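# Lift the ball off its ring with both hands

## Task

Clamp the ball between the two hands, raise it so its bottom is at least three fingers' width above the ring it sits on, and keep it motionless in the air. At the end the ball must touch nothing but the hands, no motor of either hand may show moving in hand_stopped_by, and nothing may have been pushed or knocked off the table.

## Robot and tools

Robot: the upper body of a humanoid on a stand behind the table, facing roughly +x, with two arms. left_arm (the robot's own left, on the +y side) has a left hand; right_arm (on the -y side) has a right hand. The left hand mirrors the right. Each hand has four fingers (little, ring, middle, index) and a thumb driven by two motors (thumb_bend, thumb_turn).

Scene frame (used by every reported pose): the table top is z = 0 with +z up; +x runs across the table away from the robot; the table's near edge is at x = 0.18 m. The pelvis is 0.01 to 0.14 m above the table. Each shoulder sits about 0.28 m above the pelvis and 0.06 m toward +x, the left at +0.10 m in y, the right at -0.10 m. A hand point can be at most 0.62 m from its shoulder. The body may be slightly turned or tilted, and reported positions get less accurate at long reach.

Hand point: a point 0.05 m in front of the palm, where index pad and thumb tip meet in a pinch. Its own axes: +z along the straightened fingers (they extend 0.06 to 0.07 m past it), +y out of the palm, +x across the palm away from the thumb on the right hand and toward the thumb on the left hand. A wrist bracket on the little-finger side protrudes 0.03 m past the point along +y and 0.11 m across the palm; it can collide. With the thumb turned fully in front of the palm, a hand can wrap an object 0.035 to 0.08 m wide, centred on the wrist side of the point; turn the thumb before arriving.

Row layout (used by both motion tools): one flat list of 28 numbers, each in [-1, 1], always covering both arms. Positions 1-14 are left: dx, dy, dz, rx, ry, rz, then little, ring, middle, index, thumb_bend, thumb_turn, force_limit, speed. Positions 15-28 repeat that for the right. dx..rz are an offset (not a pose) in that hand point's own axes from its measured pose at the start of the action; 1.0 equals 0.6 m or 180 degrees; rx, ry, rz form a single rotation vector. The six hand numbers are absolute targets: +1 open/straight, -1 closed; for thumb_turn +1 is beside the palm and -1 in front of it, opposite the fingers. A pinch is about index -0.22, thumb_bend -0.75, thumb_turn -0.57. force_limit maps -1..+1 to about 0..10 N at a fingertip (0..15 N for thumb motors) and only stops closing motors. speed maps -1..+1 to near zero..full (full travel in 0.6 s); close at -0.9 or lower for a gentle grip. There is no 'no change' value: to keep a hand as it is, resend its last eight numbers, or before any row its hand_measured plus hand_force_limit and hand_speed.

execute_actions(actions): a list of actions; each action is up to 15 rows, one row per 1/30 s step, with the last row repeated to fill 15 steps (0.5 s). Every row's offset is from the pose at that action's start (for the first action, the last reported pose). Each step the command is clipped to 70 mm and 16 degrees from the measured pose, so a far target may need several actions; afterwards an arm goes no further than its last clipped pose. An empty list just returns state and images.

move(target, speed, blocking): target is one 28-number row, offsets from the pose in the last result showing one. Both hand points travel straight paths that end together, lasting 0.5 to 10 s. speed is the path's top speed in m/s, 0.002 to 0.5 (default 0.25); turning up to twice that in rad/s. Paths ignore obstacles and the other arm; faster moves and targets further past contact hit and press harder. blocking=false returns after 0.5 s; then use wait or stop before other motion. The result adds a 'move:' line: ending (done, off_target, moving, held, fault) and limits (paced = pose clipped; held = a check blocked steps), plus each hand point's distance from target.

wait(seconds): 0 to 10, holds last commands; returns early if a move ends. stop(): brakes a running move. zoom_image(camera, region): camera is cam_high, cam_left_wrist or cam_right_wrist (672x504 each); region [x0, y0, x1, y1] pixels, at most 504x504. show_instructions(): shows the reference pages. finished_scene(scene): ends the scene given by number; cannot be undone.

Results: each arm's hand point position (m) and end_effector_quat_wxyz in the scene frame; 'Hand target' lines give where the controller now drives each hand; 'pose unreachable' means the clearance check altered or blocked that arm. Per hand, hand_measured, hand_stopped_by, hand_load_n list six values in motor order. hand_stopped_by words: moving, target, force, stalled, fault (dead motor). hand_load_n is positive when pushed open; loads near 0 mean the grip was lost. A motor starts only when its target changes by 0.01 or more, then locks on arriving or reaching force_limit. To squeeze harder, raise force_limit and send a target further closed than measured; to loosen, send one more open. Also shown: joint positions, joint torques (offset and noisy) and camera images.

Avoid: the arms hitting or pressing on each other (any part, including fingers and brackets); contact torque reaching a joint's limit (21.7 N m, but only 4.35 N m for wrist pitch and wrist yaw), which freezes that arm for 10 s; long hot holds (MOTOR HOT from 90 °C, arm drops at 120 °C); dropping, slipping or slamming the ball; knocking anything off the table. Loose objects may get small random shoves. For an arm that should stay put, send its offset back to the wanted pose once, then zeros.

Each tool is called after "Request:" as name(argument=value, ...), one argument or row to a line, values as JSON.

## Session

Request:
execute_actions(
  actions=[],
)

Scene clock: 0.00 s.
left_arm: end_effector_position=(+0.2259, +0.1557, +0.4707) hand_measured=(+1.000, +1.000, +1.000, +1.000, +1.000, +1.000) hand_load_n=(+0.0, +0.0, +0.0, +0.0, +0.0, +0.0) hand_stopped_by=(target, target, target, target, target, target) hand_force_limit=0.00 hand_speed=-0.80 end_effector_quat_wxyz=(+0.123, +0.224, -0.034, +0.966) | right_arm: end_effector_position=(+0.2066, -0.1237, +0.4971) hand_measured=(+1.000, +1.000, +1.000, +1.000, +1.000, +1.000) hand_load_n=(+0.0, +0.0, +0.0, +0.0, +0.0, +0.0) hand_stopped_by=(target, target, target, target, target, target) hand_force_limit=0.00 hand_speed=-0.80 end_effector_quat_wxyz=(+0.967, -0.182, +0.164, -0.065)
Joint positions: left_arm=[ 0.064  0.46   0.131 -0.44  -0.603 -0.96  -0.219] | right_arm=[-0.085 -0.448 -0.31  -0.377  0.463 -0.961  0.294]
Joint velocities: left_arm=[ 0.006  0.     0.003 -0.002 -0.003  0.     0.   ] | right_arm=[-0.002  0.014 -0.006 -0.006  0.005  0.     0.   ]
Joint torques (N m, as the arm reports them, + toward a larger angle): no reading
Hand target (left_arm): +0.226, +0.156, +0.471; +0.123, +0.224, -0.034, +0.966
Hand target (right_arm): +0.207, -0.124, +0.497; +0.967, -0.182, +0.164, -0.065
camera_calibration (this result's frames):
cam_left_wrist: T_world_to_cam=[[0.314361, 0.946611, -0.0714519, -0.197025], [-0.937245, 0.297529, -0.18179, 0.24291], [-0.150826, 0.124116, 0.980738, -0.321712], [0, 0, 0, 1]] pos_world=[0.241081, 0.154163, 0.345596]
cam_right_wrist: T_world_to_cam=[[0.0560096, 0.92902, -0.365766, 0.280159], [-0.961184, -0.0489558, -0.27153, 0.326444], [-0.270164, 0.366776, 0.890217, -0.209384], [0, 0, 0, 1]] pos_world=[0.241513, -0.167495, 0.377509]

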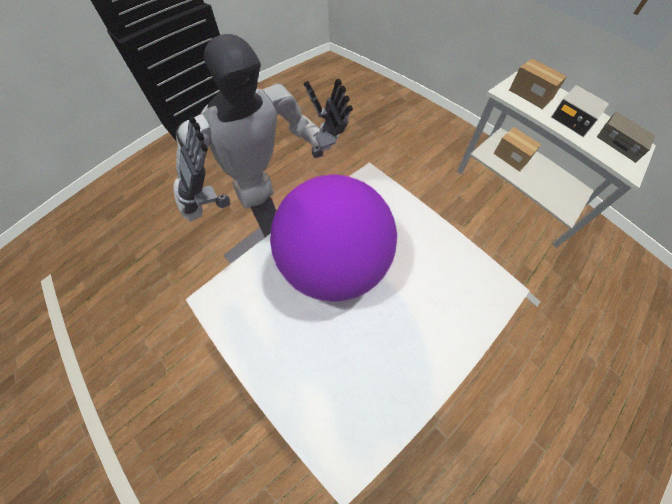

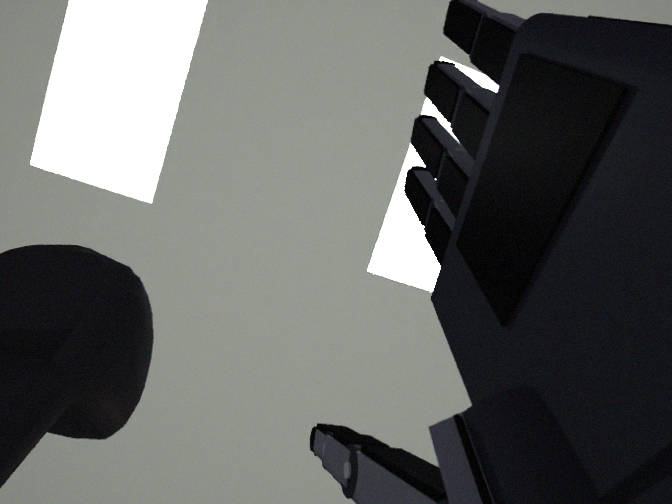

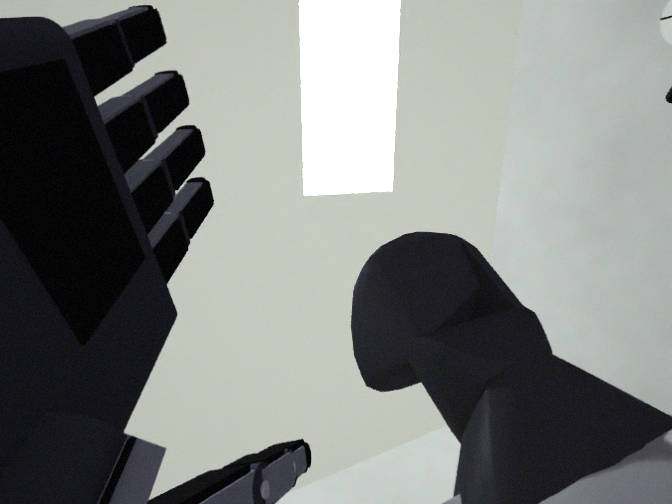

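Request:
move(
  target=[-0.317,-0.238,-0.109,0.0944,-0.3373,-0.0445,0.9,0.9,0.9,0.9,1,1,-0.2,0, 0.413,-0.023,-0.188,0.0741,0.3756,0.1940,0.9,0.9,0.9,0.9,1,1,-0.2,0],
  speed=0.3,
)

Scene clock: 13.87 s.
left_arm: end_effector_position=(+0.4023, +0.2553, +0.3301) hand_measured=(+0.900, +0.900, +0.900, +0.900, +1.000, +1.000) hand_load_n=(+0.0, +0.0, +0.0, +0.0, +0.0, +0.0) hand_stopped_by=(target, target, target, target, target, target) hand_force_limit=-0.20 hand_speed=0.00 end_effector_quat_wxyz=(+0.120, +0.695, +0.051, +0.707) | right_arm: end_effector_position=(+0.4018, -0.2223, +0.3308) hand_measured=(+0.900, +0.900, +0.900, +0.900, +1.000, +1.000) hand_load_n=(+0.0, +0.0, +0.0, +0.0, +0.0, +0.0) hand_stopped_by=(target, target, target, target, target, target) hand_force_limit=-0.20 hand_speed=0.00 end_effector_quat_wxyz=(+0.705, +0.037, +0.703, +0.086)
Joint positions: left_arm=[ 0.21   1.057  0.233 -0.14  -1.268 -0.192 -0.107] | right_arm=[-0.124 -0.74  -0.129 -0.074  0.985  0.029  0.149]
Joint velocities: left_arm=[ 0.014  0.003 -0.003  0.    -0.028  0.008  0.   ] | right_arm=[ 0.002  0.003  0.008 -0.003 -0.002  0.006  0.   ]
Joint torques (N m, as the arm reports them, + toward a larger angle): left_arm=[-1.67  4.71  3.2  -0.6  -0.22 -1.13 -0.31] | right_arm=[-3.18 -5.93 -1.75 -1.18  0.1  -0.9   0.02]
Hand target (left_arm): +0.403, +0.256, +0.330; +0.121, +0.696, +0.054, +0.706
Hand target (right_arm): +0.402, -0.223, +0.331; +0.704, +0.040, +0.704, +0.087
Off the commanded pose (left_arm): 0.005 m, 1 deg.
Off the commanded pose (right_arm): 0.004 m, 2 deg.
move: off_target (left_arm, right_arm)
camera_calibration (this result's frames):
cam_left_wrist: T_world_to_cam=[[0.0534687, 0.941943, -0.331488, -0.164819], [-0.593718, 0.296901, 0.747896, -0.0918779], [0.802895, 0.156821, 0.575124, -0.427732], [0, 0, 0, 1]] pos_world=[0.297687, 0.249606, 0.260079]
cam_right_wrist: T_world_to_cam=[[-0.0642438, 0.980688, 0.184729, 0.1777], [-0.577202, -0.187522, 0.794779, -0.0736912], [0.81407, -0.0555661, 0.578102, -0.398791], [0, 0, 0, 1]] pos_world=[0.293525, -0.210246, 0.256284]

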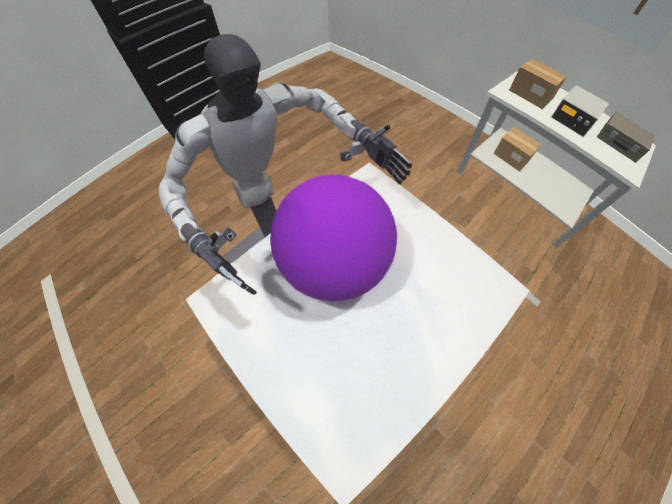

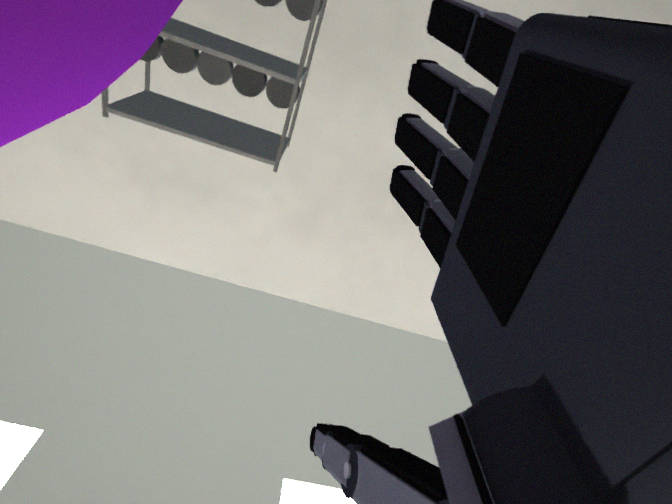

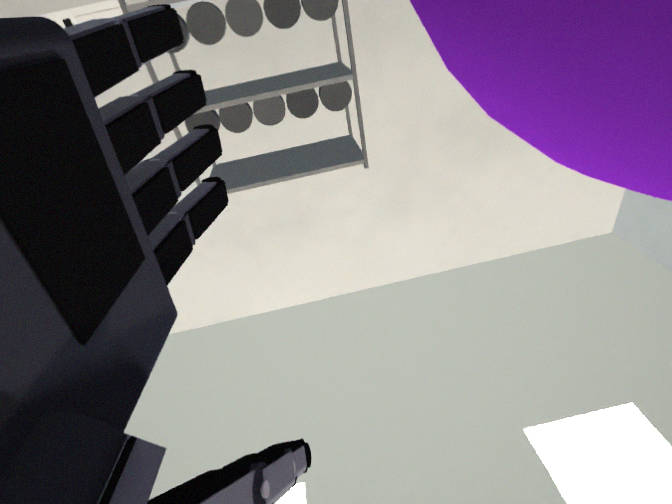

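Request:
move(
  target=[-0.265,0.023,0.072,0,0,0,0.9,0.9,0.9,0.9,1,1,-0.2,0, 0.263,0.046,0.07,0,0,0.028,0.9,0.9,0.9,0.9,1,1,-0.2,0],
  speed=0.2,
)

Scene clock: 18.53 s.
left_arm: end_effector_position=(+0.4370, +0.1918, +0.1730) hand_measured=(+0.900, +0.900, +0.900, +0.900, +1.000, +1.000) hand_load_n=(+0.0, +0.0, +0.0, +0.0, +0.0, +0.0) hand_stopped_by=(target, target, target, target, target, target) hand_force_limit=-0.20 hand_speed=0.00 end_effector_quat_wxyz=(+0.123, +0.702, +0.046, +0.700) | right_arm: end_effector_position=(+0.4395, -0.1607, +0.1749) hand_measured=(+0.900, +0.900, +0.900, +0.900, +1.000, +1.000) hand_load_n=(+0.0, +0.0, +0.0, +0.0, +0.0, +0.0) hand_stopped_by=(target, target, target, target, target, target) hand_force_limit=-0.20 hand_speed=0.00 end_effector_quat_wxyz=(+0.680, +0.074, +0.721, +0.112)
Joint positions: left_arm=[-0.413  0.46  -0.095  0.965 -0.852 -0.672 -0.492] | right_arm=[-0.702 -0.183 -0.037  1.389  0.712 -0.747  0.604]
Joint velocities: left_arm=[ 0.    -0.026  0.02   0.046  0.003 -0.013 -0.039] | right_arm=[-0.204  0.037 -0.155  0.463  0.021 -0.2    0.234]
Joint torques (N m, as the arm reports them, + toward a larger angle): left_arm=[-3.64  2.81  0.89 -0.89 -0.25 -1.26 -0.42] | right_arm=[-5.4  -3.82  0.14 -1.09  0.21 -0.92  0.2 ]
Hand target (left_arm): +0.437, +0.193, +0.174; +0.123, +0.700, +0.049, +0.701
Hand target (right_arm): +0.440, -0.161, +0.176; +0.681, +0.077, +0.719, +0.113
Off the commanded pose (left_arm): 0.013 m, 1 deg.
Off the commanded pose (right_arm): 0.007 m, 3 deg.
move: off_target (left_arm, right_arm)
camera_calibration (this result's frames):
cam_left_wrist: T_world_to_cam=[[0.0596709, 0.94287, -0.327772, -0.162536], [-0.575992, 0.300701, 0.760139, 0.0544568], [0.815275, 0.143436, 0.561029, -0.355621], [0, 0, 0, 1]] pos_world=[0.330994, 0.187884, 0.104844]
cam_right_wrist: T_world_to_cam=[[-0.0409126, 0.960973, 0.273599, 0.119529], [-0.528333, -0.253222, 0.810397, 0.0487146], [0.848051, -0.111396, 0.518074, -0.349379], [0, 0, 0, 1]] pos_world=[0.326919, -0.141448, 0.108823]

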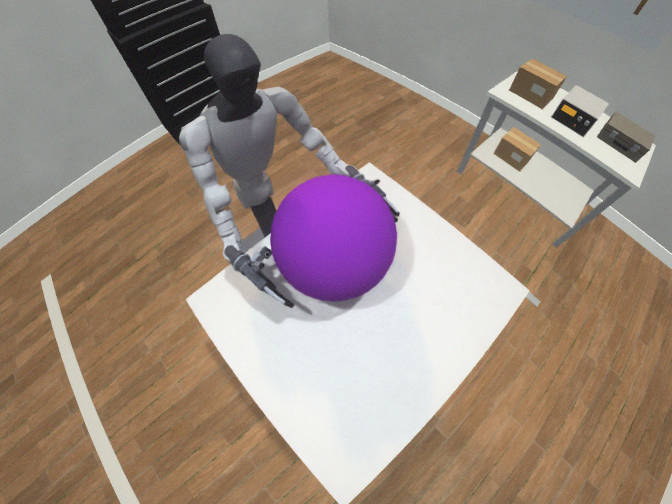

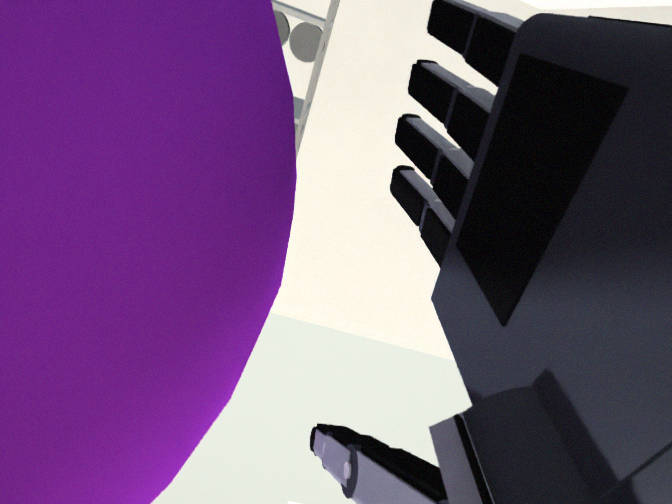

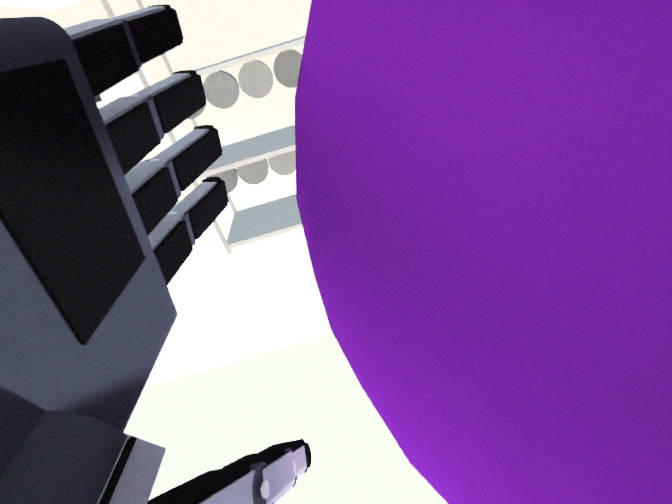

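Request:
move(
  target=[0,0.10,0,0,0,0,0.9,0.9,0.9,0.9,1,1,-0.2,0, 0,0.085,0,0,0,0,0.9,0.9,0.9,0.9,1,1,-0.2,0],
  speed=0.04,
)

Scene clock: 22.57 s.
left_arm: end_effector_position=(+0.4333, +0.1539, +0.1902) hand_measured=(+0.900, +0.900, +0.900, +0.900, +1.000, +1.000) hand_load_n=(+0.0, +0.0, +0.0, +0.0, +0.0, +0.5) hand_stopped_by=(target, target, target, target, target, target) hand_force_limit=-0.20 hand_speed=0.00 end_effector_quat_wxyz=(+0.109, +0.699, +0.072, +0.703) | right_arm: end_effector_position=(+0.4369, -0.1264, +0.1849) hand_measured=(+0.900, +0.900, +0.900, +0.900, +1.000, +1.000) hand_load_n=(+0.0, +0.0, +0.0, +0.0, +0.0, +0.5) hand_stopped_by=(target, target, target, target, target, target) hand_force_limit=-0.20 hand_speed=0.00 end_effector_quat_wxyz=(+0.680, +0.085, +0.722, +0.096)
Joint positions: left_arm=[-0.267  0.459 -0.257  0.545 -0.758 -0.602 -0.07 ] | right_arm=[-0.448 -0.165  0.17   0.781  0.615 -0.541  0.176]
Joint velocities: left_arm=[ 0.     0.015 -0.049  0.003 -0.009 -0.015  0.02 ] | right_arm=[ 0.008 -0.014  0.021 -0.002  0.008  0.    -0.011]
Joint torques (N m, as the arm reports them, + toward a larger angle): left_arm=[-3.11  1.12 -1.87 -2.    1.08 -1.13 -1.14] | right_arm=[-4.73 -1.81  1.   -2.12 -0.61 -0.72  0.46]
Hand target (left_arm): +0.431, +0.137, +0.191; +0.125, +0.699, +0.052, +0.703
Hand target (right_arm): +0.436, -0.113, +0.185; +0.679, +0.070, +0.723, +0.108
Off the commanded pose (left_arm): 0.020 m, 3 deg.
Off the commanded pose (right_arm): 0.015 m, 2 deg.
move: off_target (left_arm, right_arm)
camera_calibration (this result's frames):
cam_left_wrist: T_world_to_cam=[[0.00719873, 0.939124, -0.343503, -0.0945845], [-0.593128, 0.28057, 0.754639, 0.0622351], [0.805076, 0.198309, 0.559041, -0.360458], [0, 0, 0, 1]] pos_world=[0.32779, 0.142847, 0.122055]
cam_right_wrist: T_world_to_cam=[[-0.00313985, 0.964203, 0.265147, 0.0692626], [-0.532102, -0.226106, 0.815931, 0.0519733], [0.846675, -0.138523, 0.513764, -0.350472], [0, 0, 0, 1]] pos_world=[0.324609, -0.10358, 0.119289]

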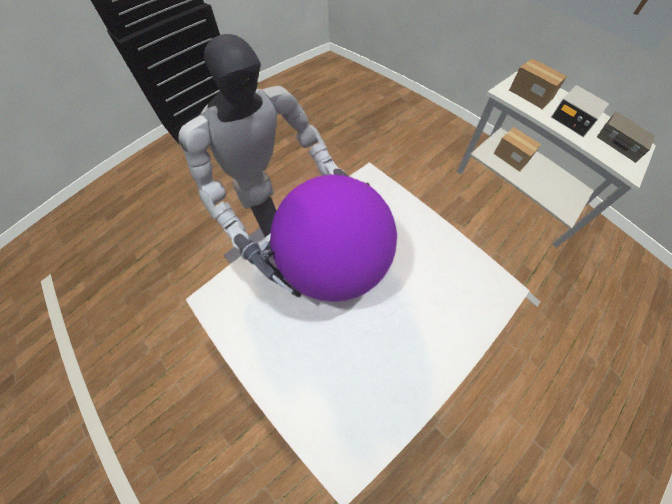

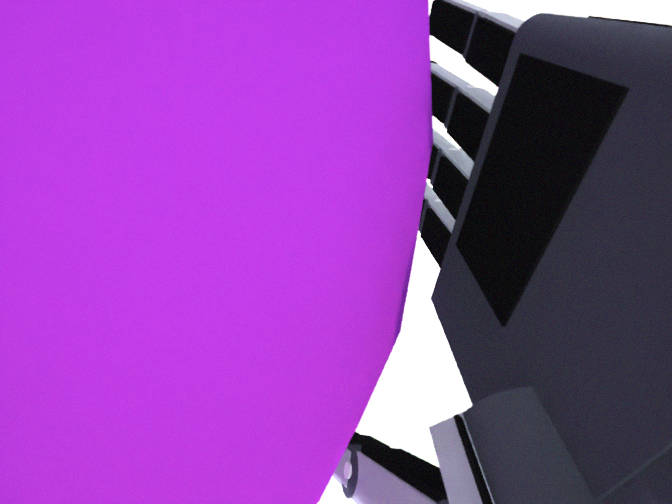

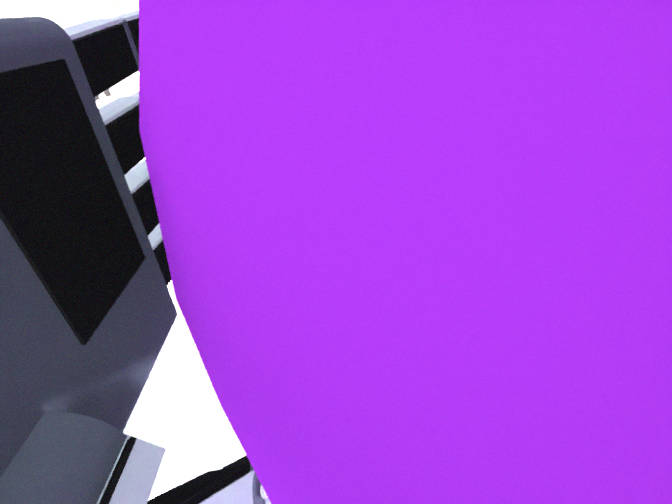

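Request:
execute_actions(
  actions=[
    [[0.0133,0.047,0,-0.025,0,0,0.9,0.9,0.9,0.9,1,1,-0.2,0, -0.0133,0.047,0,-0.027,0,0,0.9,0.9,0.9,0.9,1,1,-0.2,0]],
    [[0.0133,0.047,0,-0.025,0,0,0.9,0.9,0.9,0.9,1,1,-0.2,0, -0.0133,0.047,0,-0.027,0,0,0.9,0.9,0.9,0.9,1,1,-0.2,0]],
    [[0.0133,0.047,0,-0.025,0,0,0.9,0.9,0.9,0.9,1,1,-0.2,0, -0.0133,0.047,0,-0.027,0,0,0.9,0.9,0.9,0.9,1,1,-0.2,0]],
    [[0.0133,0.047,0,-0.025,0,0,0.9,0.9,0.9,0.9,1,1,-0.2,0, -0.0133,0.047,0,-0.027,0,0,0.9,0.9,0.9,0.9,1,1,-0.2,0]],
  ],
)

Scene clock: 28.77 s.
left_arm: end_effector_position=(+0.4394, +0.1465, +0.2432) hand_measured=(+0.900, +0.900, +0.900, +0.900, +1.000, +1.000) hand_load_n=(+0.0, +4.0, +0.0, +0.0, +0.0, +0.0) hand_stopped_by=(target, target, target, target, target, target) hand_force_limit=-0.20 hand_speed=0.00 end_effector_quat_wxyz=(+0.134, +0.683, +0.073, +0.715) | right_arm: end_effector_position=(+0.4442, -0.1400, +0.2317) hand_measured=(+0.900, +0.900, +0.900, +0.900, +1.000, +1.000) hand_load_n=(+0.0, +5.0, +0.0, +0.0, +0.0, +0.0) hand_stopped_by=(target, target, target, target, target, target) hand_force_limit=-0.20 hand_speed=0.00 end_effector_quat_wxyz=(+0.690, +0.098, +0.709, +0.108)
Joint positions: left_arm=[-0.254  0.643 -0.371  0.228 -0.875 -0.502  0.115] | right_arm=[-0.395 -0.341  0.28   0.434  0.773 -0.371  0.017]
Joint velocities: left_arm=[-0.002  0.044 -0.067  0.005 -0.032 -0.036  0.024] | right_arm=[ 0.003 -0.037  0.061  0.008  0.061 -0.025 -0.029]
Joint torques (N m, as the arm reports them, + toward a larger angle): left_arm=[-5.98  1.21  0.33 -3.28  0.62 -2.2  -2.22] | right_arm=[-7.55 -0.85  1.16 -3.8  -0.53 -1.76  1.49]
Hand target (left_arm): +0.434, +0.124, +0.244; +0.156, +0.682, +0.044, +0.713
Hand target (right_arm): +0.441, -0.112, +0.232; +0.688, +0.065, +0.711, +0.133
Off the commanded pose (left_arm): 0.024 m, 4 deg.
Off the commanded pose (right_arm): 0.028 m, 5 deg.
camera_calibration (this result's frames):
cam_left_wrist: T_world_to_cam=[[0.0498878, 0.924379, -0.3782, -0.0776394], [-0.615977, 0.326553, 0.716893, 0.0404219], [0.786183, 0.197198, 0.585687, -0.391552], [0, 0, 0, 1]] pos_world=[0.336603, 0.135782, 0.170985]
cam_right_wrist: T_world_to_cam=[[-0.00436697, 0.95421, 0.299107, 0.0611797], [-0.558598, -0.25042, 0.790732, 0.0287779], [0.829427, -0.163628, 0.534113, -0.383164], [0, 0, 0, 1]] pos_world=[0.334149, -0.113868, 0.163598]

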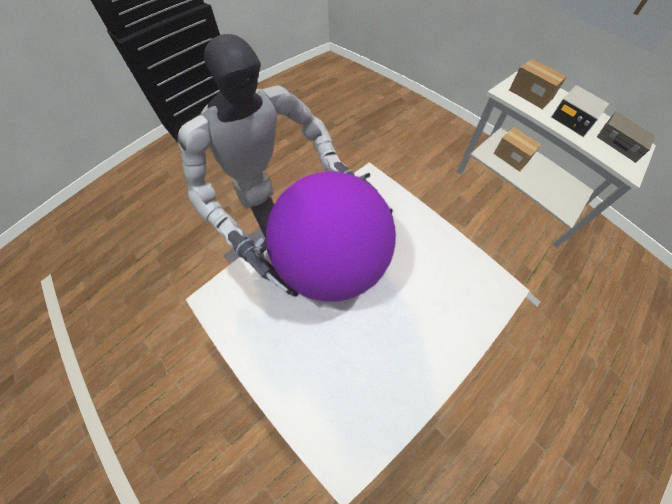

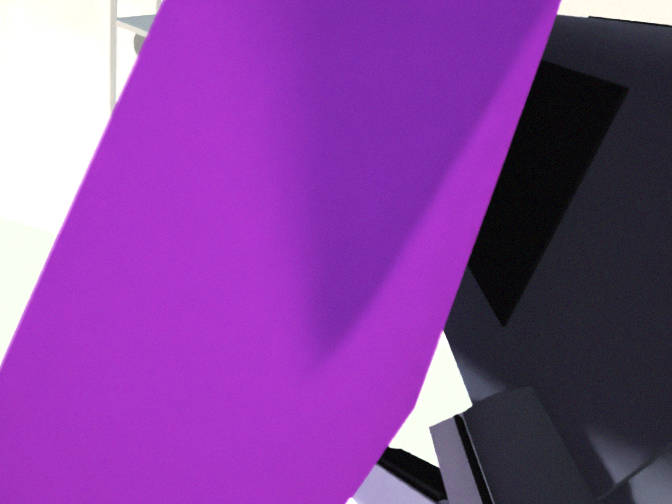

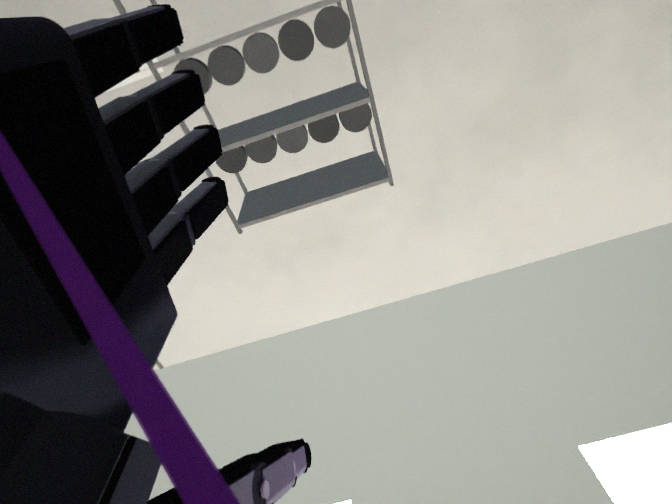

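Seated as before; continue lifting.

Request:
execute_actions(
  actions=[
    [[0.0133,0.047,0,-0.025,0,0,0.9,0.9,0.9,0.9,1,1,-0.2,0, -0.016,0.047,0,-0.027,0,0,0.9,0.9,0.9,0.9,1,1,-0.2,0]],
    [[0.0133,0.047,0,-0.025,0,0,0.9,0.9,0.9,0.9,1,1,-0.2,0, -0.016,0.047,0,-0.027,0,0,0.9,0.9,0.9,0.9,1,1,-0.2,0]],
    [[0.0133,0.047,0,-0.025,0,0,0.9,0.9,0.9,0.9,1,1,-0.2,0, -0.016,0.047,0,-0.027,0,0,0.9,0.9,0.9,0.9,1,1,-0.2,0]],
    [[0.0133,0.047,0,-0.025,0,0,0.9,0.9,0.9,0.9,1,1,-0.2,0, -0.016,0.047,0,-0.027,0,0,0.9,0.9,0.9,0.9,1,1,-0.2,0]],
    [[0.0133,0.047,0,-0.025,0,0,0.9,0.9,0.9,0.9,1,1,-0.2,0, -0.016,0.047,0,-0.027,0,0,0.9,0.9,0.9,0.9,1,1,-0.2,0]],
    [[0.0133,0.047,0,-0.025,0,0,0.9,0.9,0.9,0.9,1,1,-0.2,0, -0.016,0.047,0,-0.027,0,0,0.9,0.9,0.9,0.9,1,1,-0.2,0]],
    [[0.0133,0.047,0,-0.025,0,0,0.9,0.9,0.9,0.9,1,1,-0.2,0, -0.016,0.047,0,-0.027,0,0,0.9,0.9,0.9,0.9,1,1,-0.2,0]],
  ],
)

Request:
wait(
  seconds=2,
)

Scene clock: 41.60 s.
left_arm: end_effector_position=(+0.4580, +0.1348, +0.3547) hand_measured=(+0.900, +0.900, +0.900, +0.900, +1.000, +1.000) hand_load_n=(+0.0, +5.0, +0.0, +0.0, +0.0, +0.0) hand_stopped_by=(target, target, target, target, target, target) hand_force_limit=-0.20 hand_speed=0.00 end_effector_quat_wxyz=(+0.173, +0.637, +0.082, +0.747) | right_arm: end_effector_position=(+0.4571, -0.1595, +0.3582) hand_measured=(+0.900, +0.900, +0.900, +0.900, +1.000, +1.000) hand_load_n=(+5.0, +1.5, +0.0, +0.0, +0.0, +0.0) hand_stopped_by=(target, target, target, target, target, target) hand_force_limit=-0.20 hand_speed=0.00 end_effector_quat_wxyz=(+0.738, +0.103, +0.655, +0.127)
Joint positions: left_arm=[-0.455  0.939 -0.504 -0.106 -1.109 -0.432  0.387] | right_arm=[-0.497 -0.723  0.375  0.025  1.101 -0.275 -0.236]
Joint velocities: left_arm=[ 0.     0.029 -0.051  0.015 -0.031 -0.035  0.016] | right_arm=[ 0.    -0.035  0.074  0.003  0.035 -0.031 -0.016]
Joint torques (N m, as the arm reports them, + toward a larger angle): left_arm=[-6.92  1.8   2.71 -2.82  0.82 -2.01 -2.61] | right_arm=[-8.41 -3.17 -0.97 -3.61 -0.28 -1.72  1.49]
Hand target (left_arm): +0.450, +0.113, +0.355; +0.196, +0.637, +0.053, +0.744
Hand target (right_arm): +0.452, -0.133, +0.358; +0.734, +0.071, +0.658, +0.152
Off the commanded pose (left_arm): 0.023 m, 4 deg.
Off the commanded pose (right_arm): 0.026 m, 5 deg.
camera_calibration (this result's frames):
cam_left_wrist: T_world_to_cam=[[0.120523, 0.891495, -0.436705, -0.0327779], [-0.680787, 0.394395, 0.617237, 0.0316932], [0.722498, 0.222912, 0.654452, -0.467893], [0, 0, 0, 1]] pos_world=[0.363578, 0.121021, 0.272337]
cam_right_wrist: T_world_to_cam=[[-0.0487232, 0.942979, 0.329267, 0.0497603], [-0.667181, -0.276053, 0.691856, 0.0120566], [0.743301, -0.185971, 0.642588, -0.467654], [0, 0, 0, 1]] pos_world=[0.358076, -0.130565, 0.275783]

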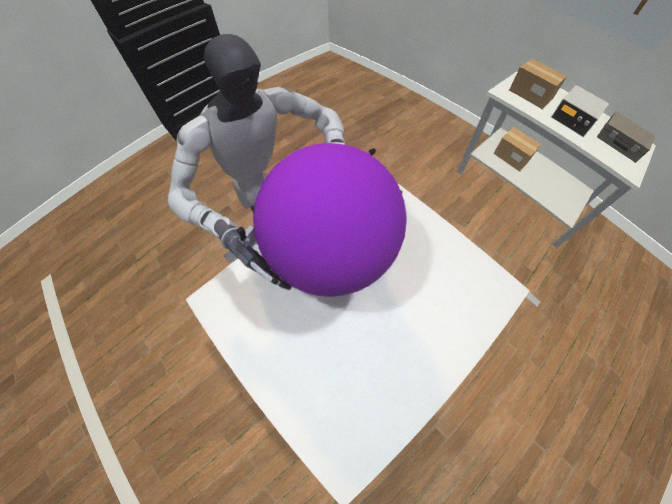

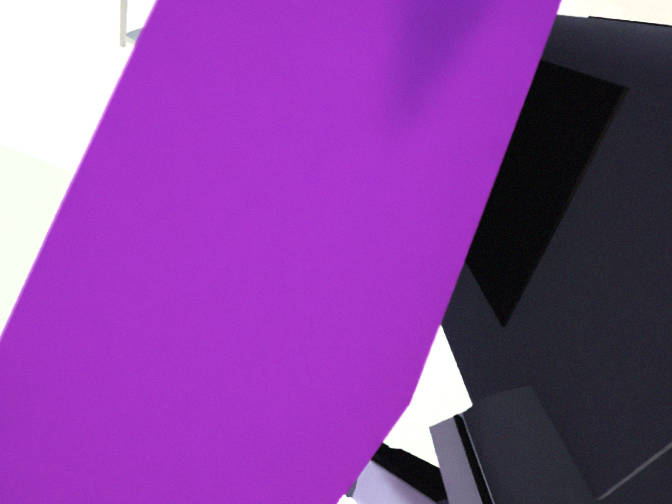

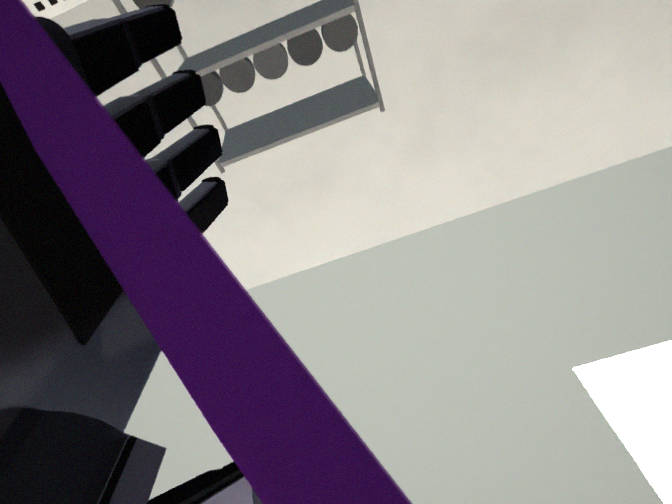

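Scene clock: 43.60 s.
left_arm: end_effector_position=(+0.4579, +0.1348, +0.3544) hand_measured=(+0.900, +0.900, +0.900, +0.900, +1.000, +1.000) hand_load_n=(+0.0, +5.0, +0.0, +0.0, +0.0, +0.0) hand_stopped_by=(target, target, target, target, target, target) hand_force_limit=-0.20 hand_speed=0.00 end_effector_quat_wxyz=(+0.173, +0.637, +0.082, +0.747) | right_arm: end_effector_position=(+0.4570, -0.1595, +0.3579) hand_measured=(+0.900, +0.900, +0.900, +0.900, +1.000, +1.000) hand_load_n=(+5.0, +1.5, +0.0, +0.0, +0.0, +0.0) hand_stopped_by=(target, target, target, target, target, target) hand_force_limit=-0.20 hand_speed=0.00 end_effector_quat_wxyz=(+0.738, +0.103, +0.655, +0.127)
Joint positions: left_arm=[-0.455  0.941 -0.506 -0.106 -1.11  -0.435  0.388] | right_arm=[-0.497 -0.725  0.377  0.025  1.103 -0.278 -0.237]
Joint velocities: left_arm=[-0.005  0.008  0.002 -0.003  0.008  0.     0.   ] | right_arm=[-0.005 -0.009 -0.011  0.    -0.011  0.     0.   ]
Joint torques (N m, as the arm reports them, + toward a larger angle): left_arm=[-6.86  1.87  2.76 -2.77  1.21 -2.07 -2.55] | right_arm=[-8.54 -3.16 -0.81 -3.91 -0.34 -1.65  1.54]
Hand target (left_arm): +0.450, +0.113, +0.355; +0.196, +0.637, +0.053, +0.744
Hand target (right_arm): +0.452, -0.133, +0.358; +0.734, +0.071, +0.658, +0.152
Off the commanded pose (left_arm): 0.023 m, 4 deg.
Off the commanded pose (right_arm): 0.026 m, 5 deg.
wait: 2.00 s; at rest by 0.17 s
camera_calibration (this result's frames):
cam_left_wrist: T_world_to_cam=[[0.120404, 0.891414, -0.436902, -0.032762], [-0.680608, 0.394512, 0.61736, 0.0315806], [0.722687, 0.223026, 0.654204, -0.467675], [0, 0, 0, 1]] pos_world=[0.363421, 0.121049, 0.272144]
cam_right_wrist: T_world_to_cam=[[-0.0486794, 0.942958, 0.329334, 0.0497578], [-0.667008, -0.276118, 0.691996, 0.0120065], [0.743458, -0.185983, 0.642402, -0.467438], [0, 0, 0, 1]] pos_world=[0.357951, -0.13054, 0.275587]

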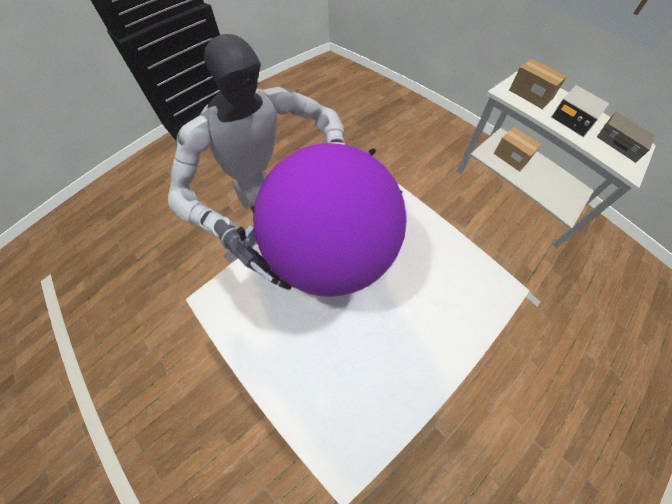

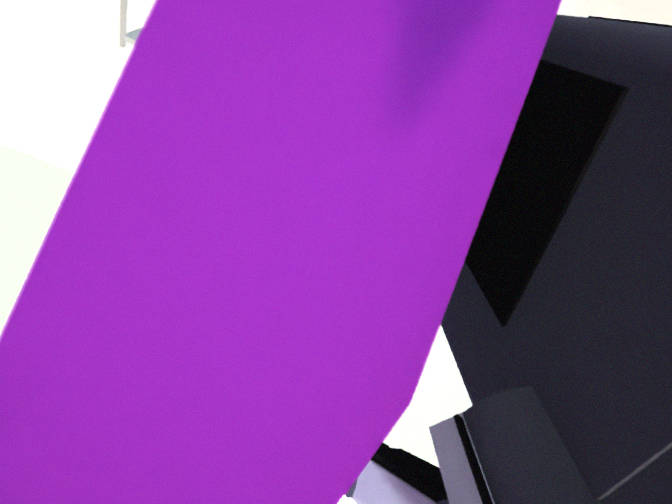

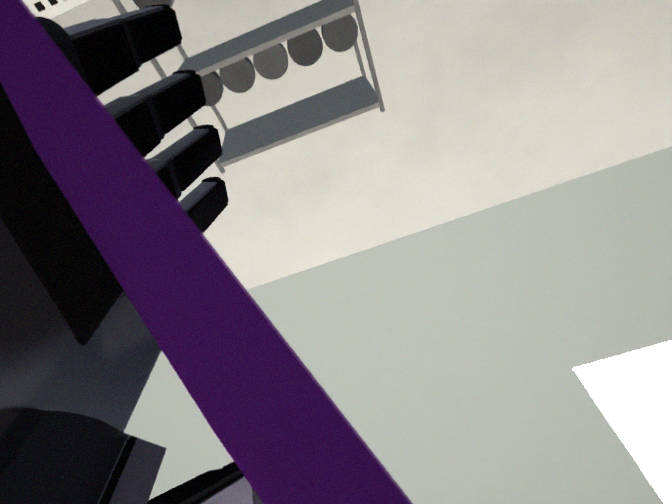

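Request:
finished_scene(
  scene=2,
)

The scene is finished: the task was done.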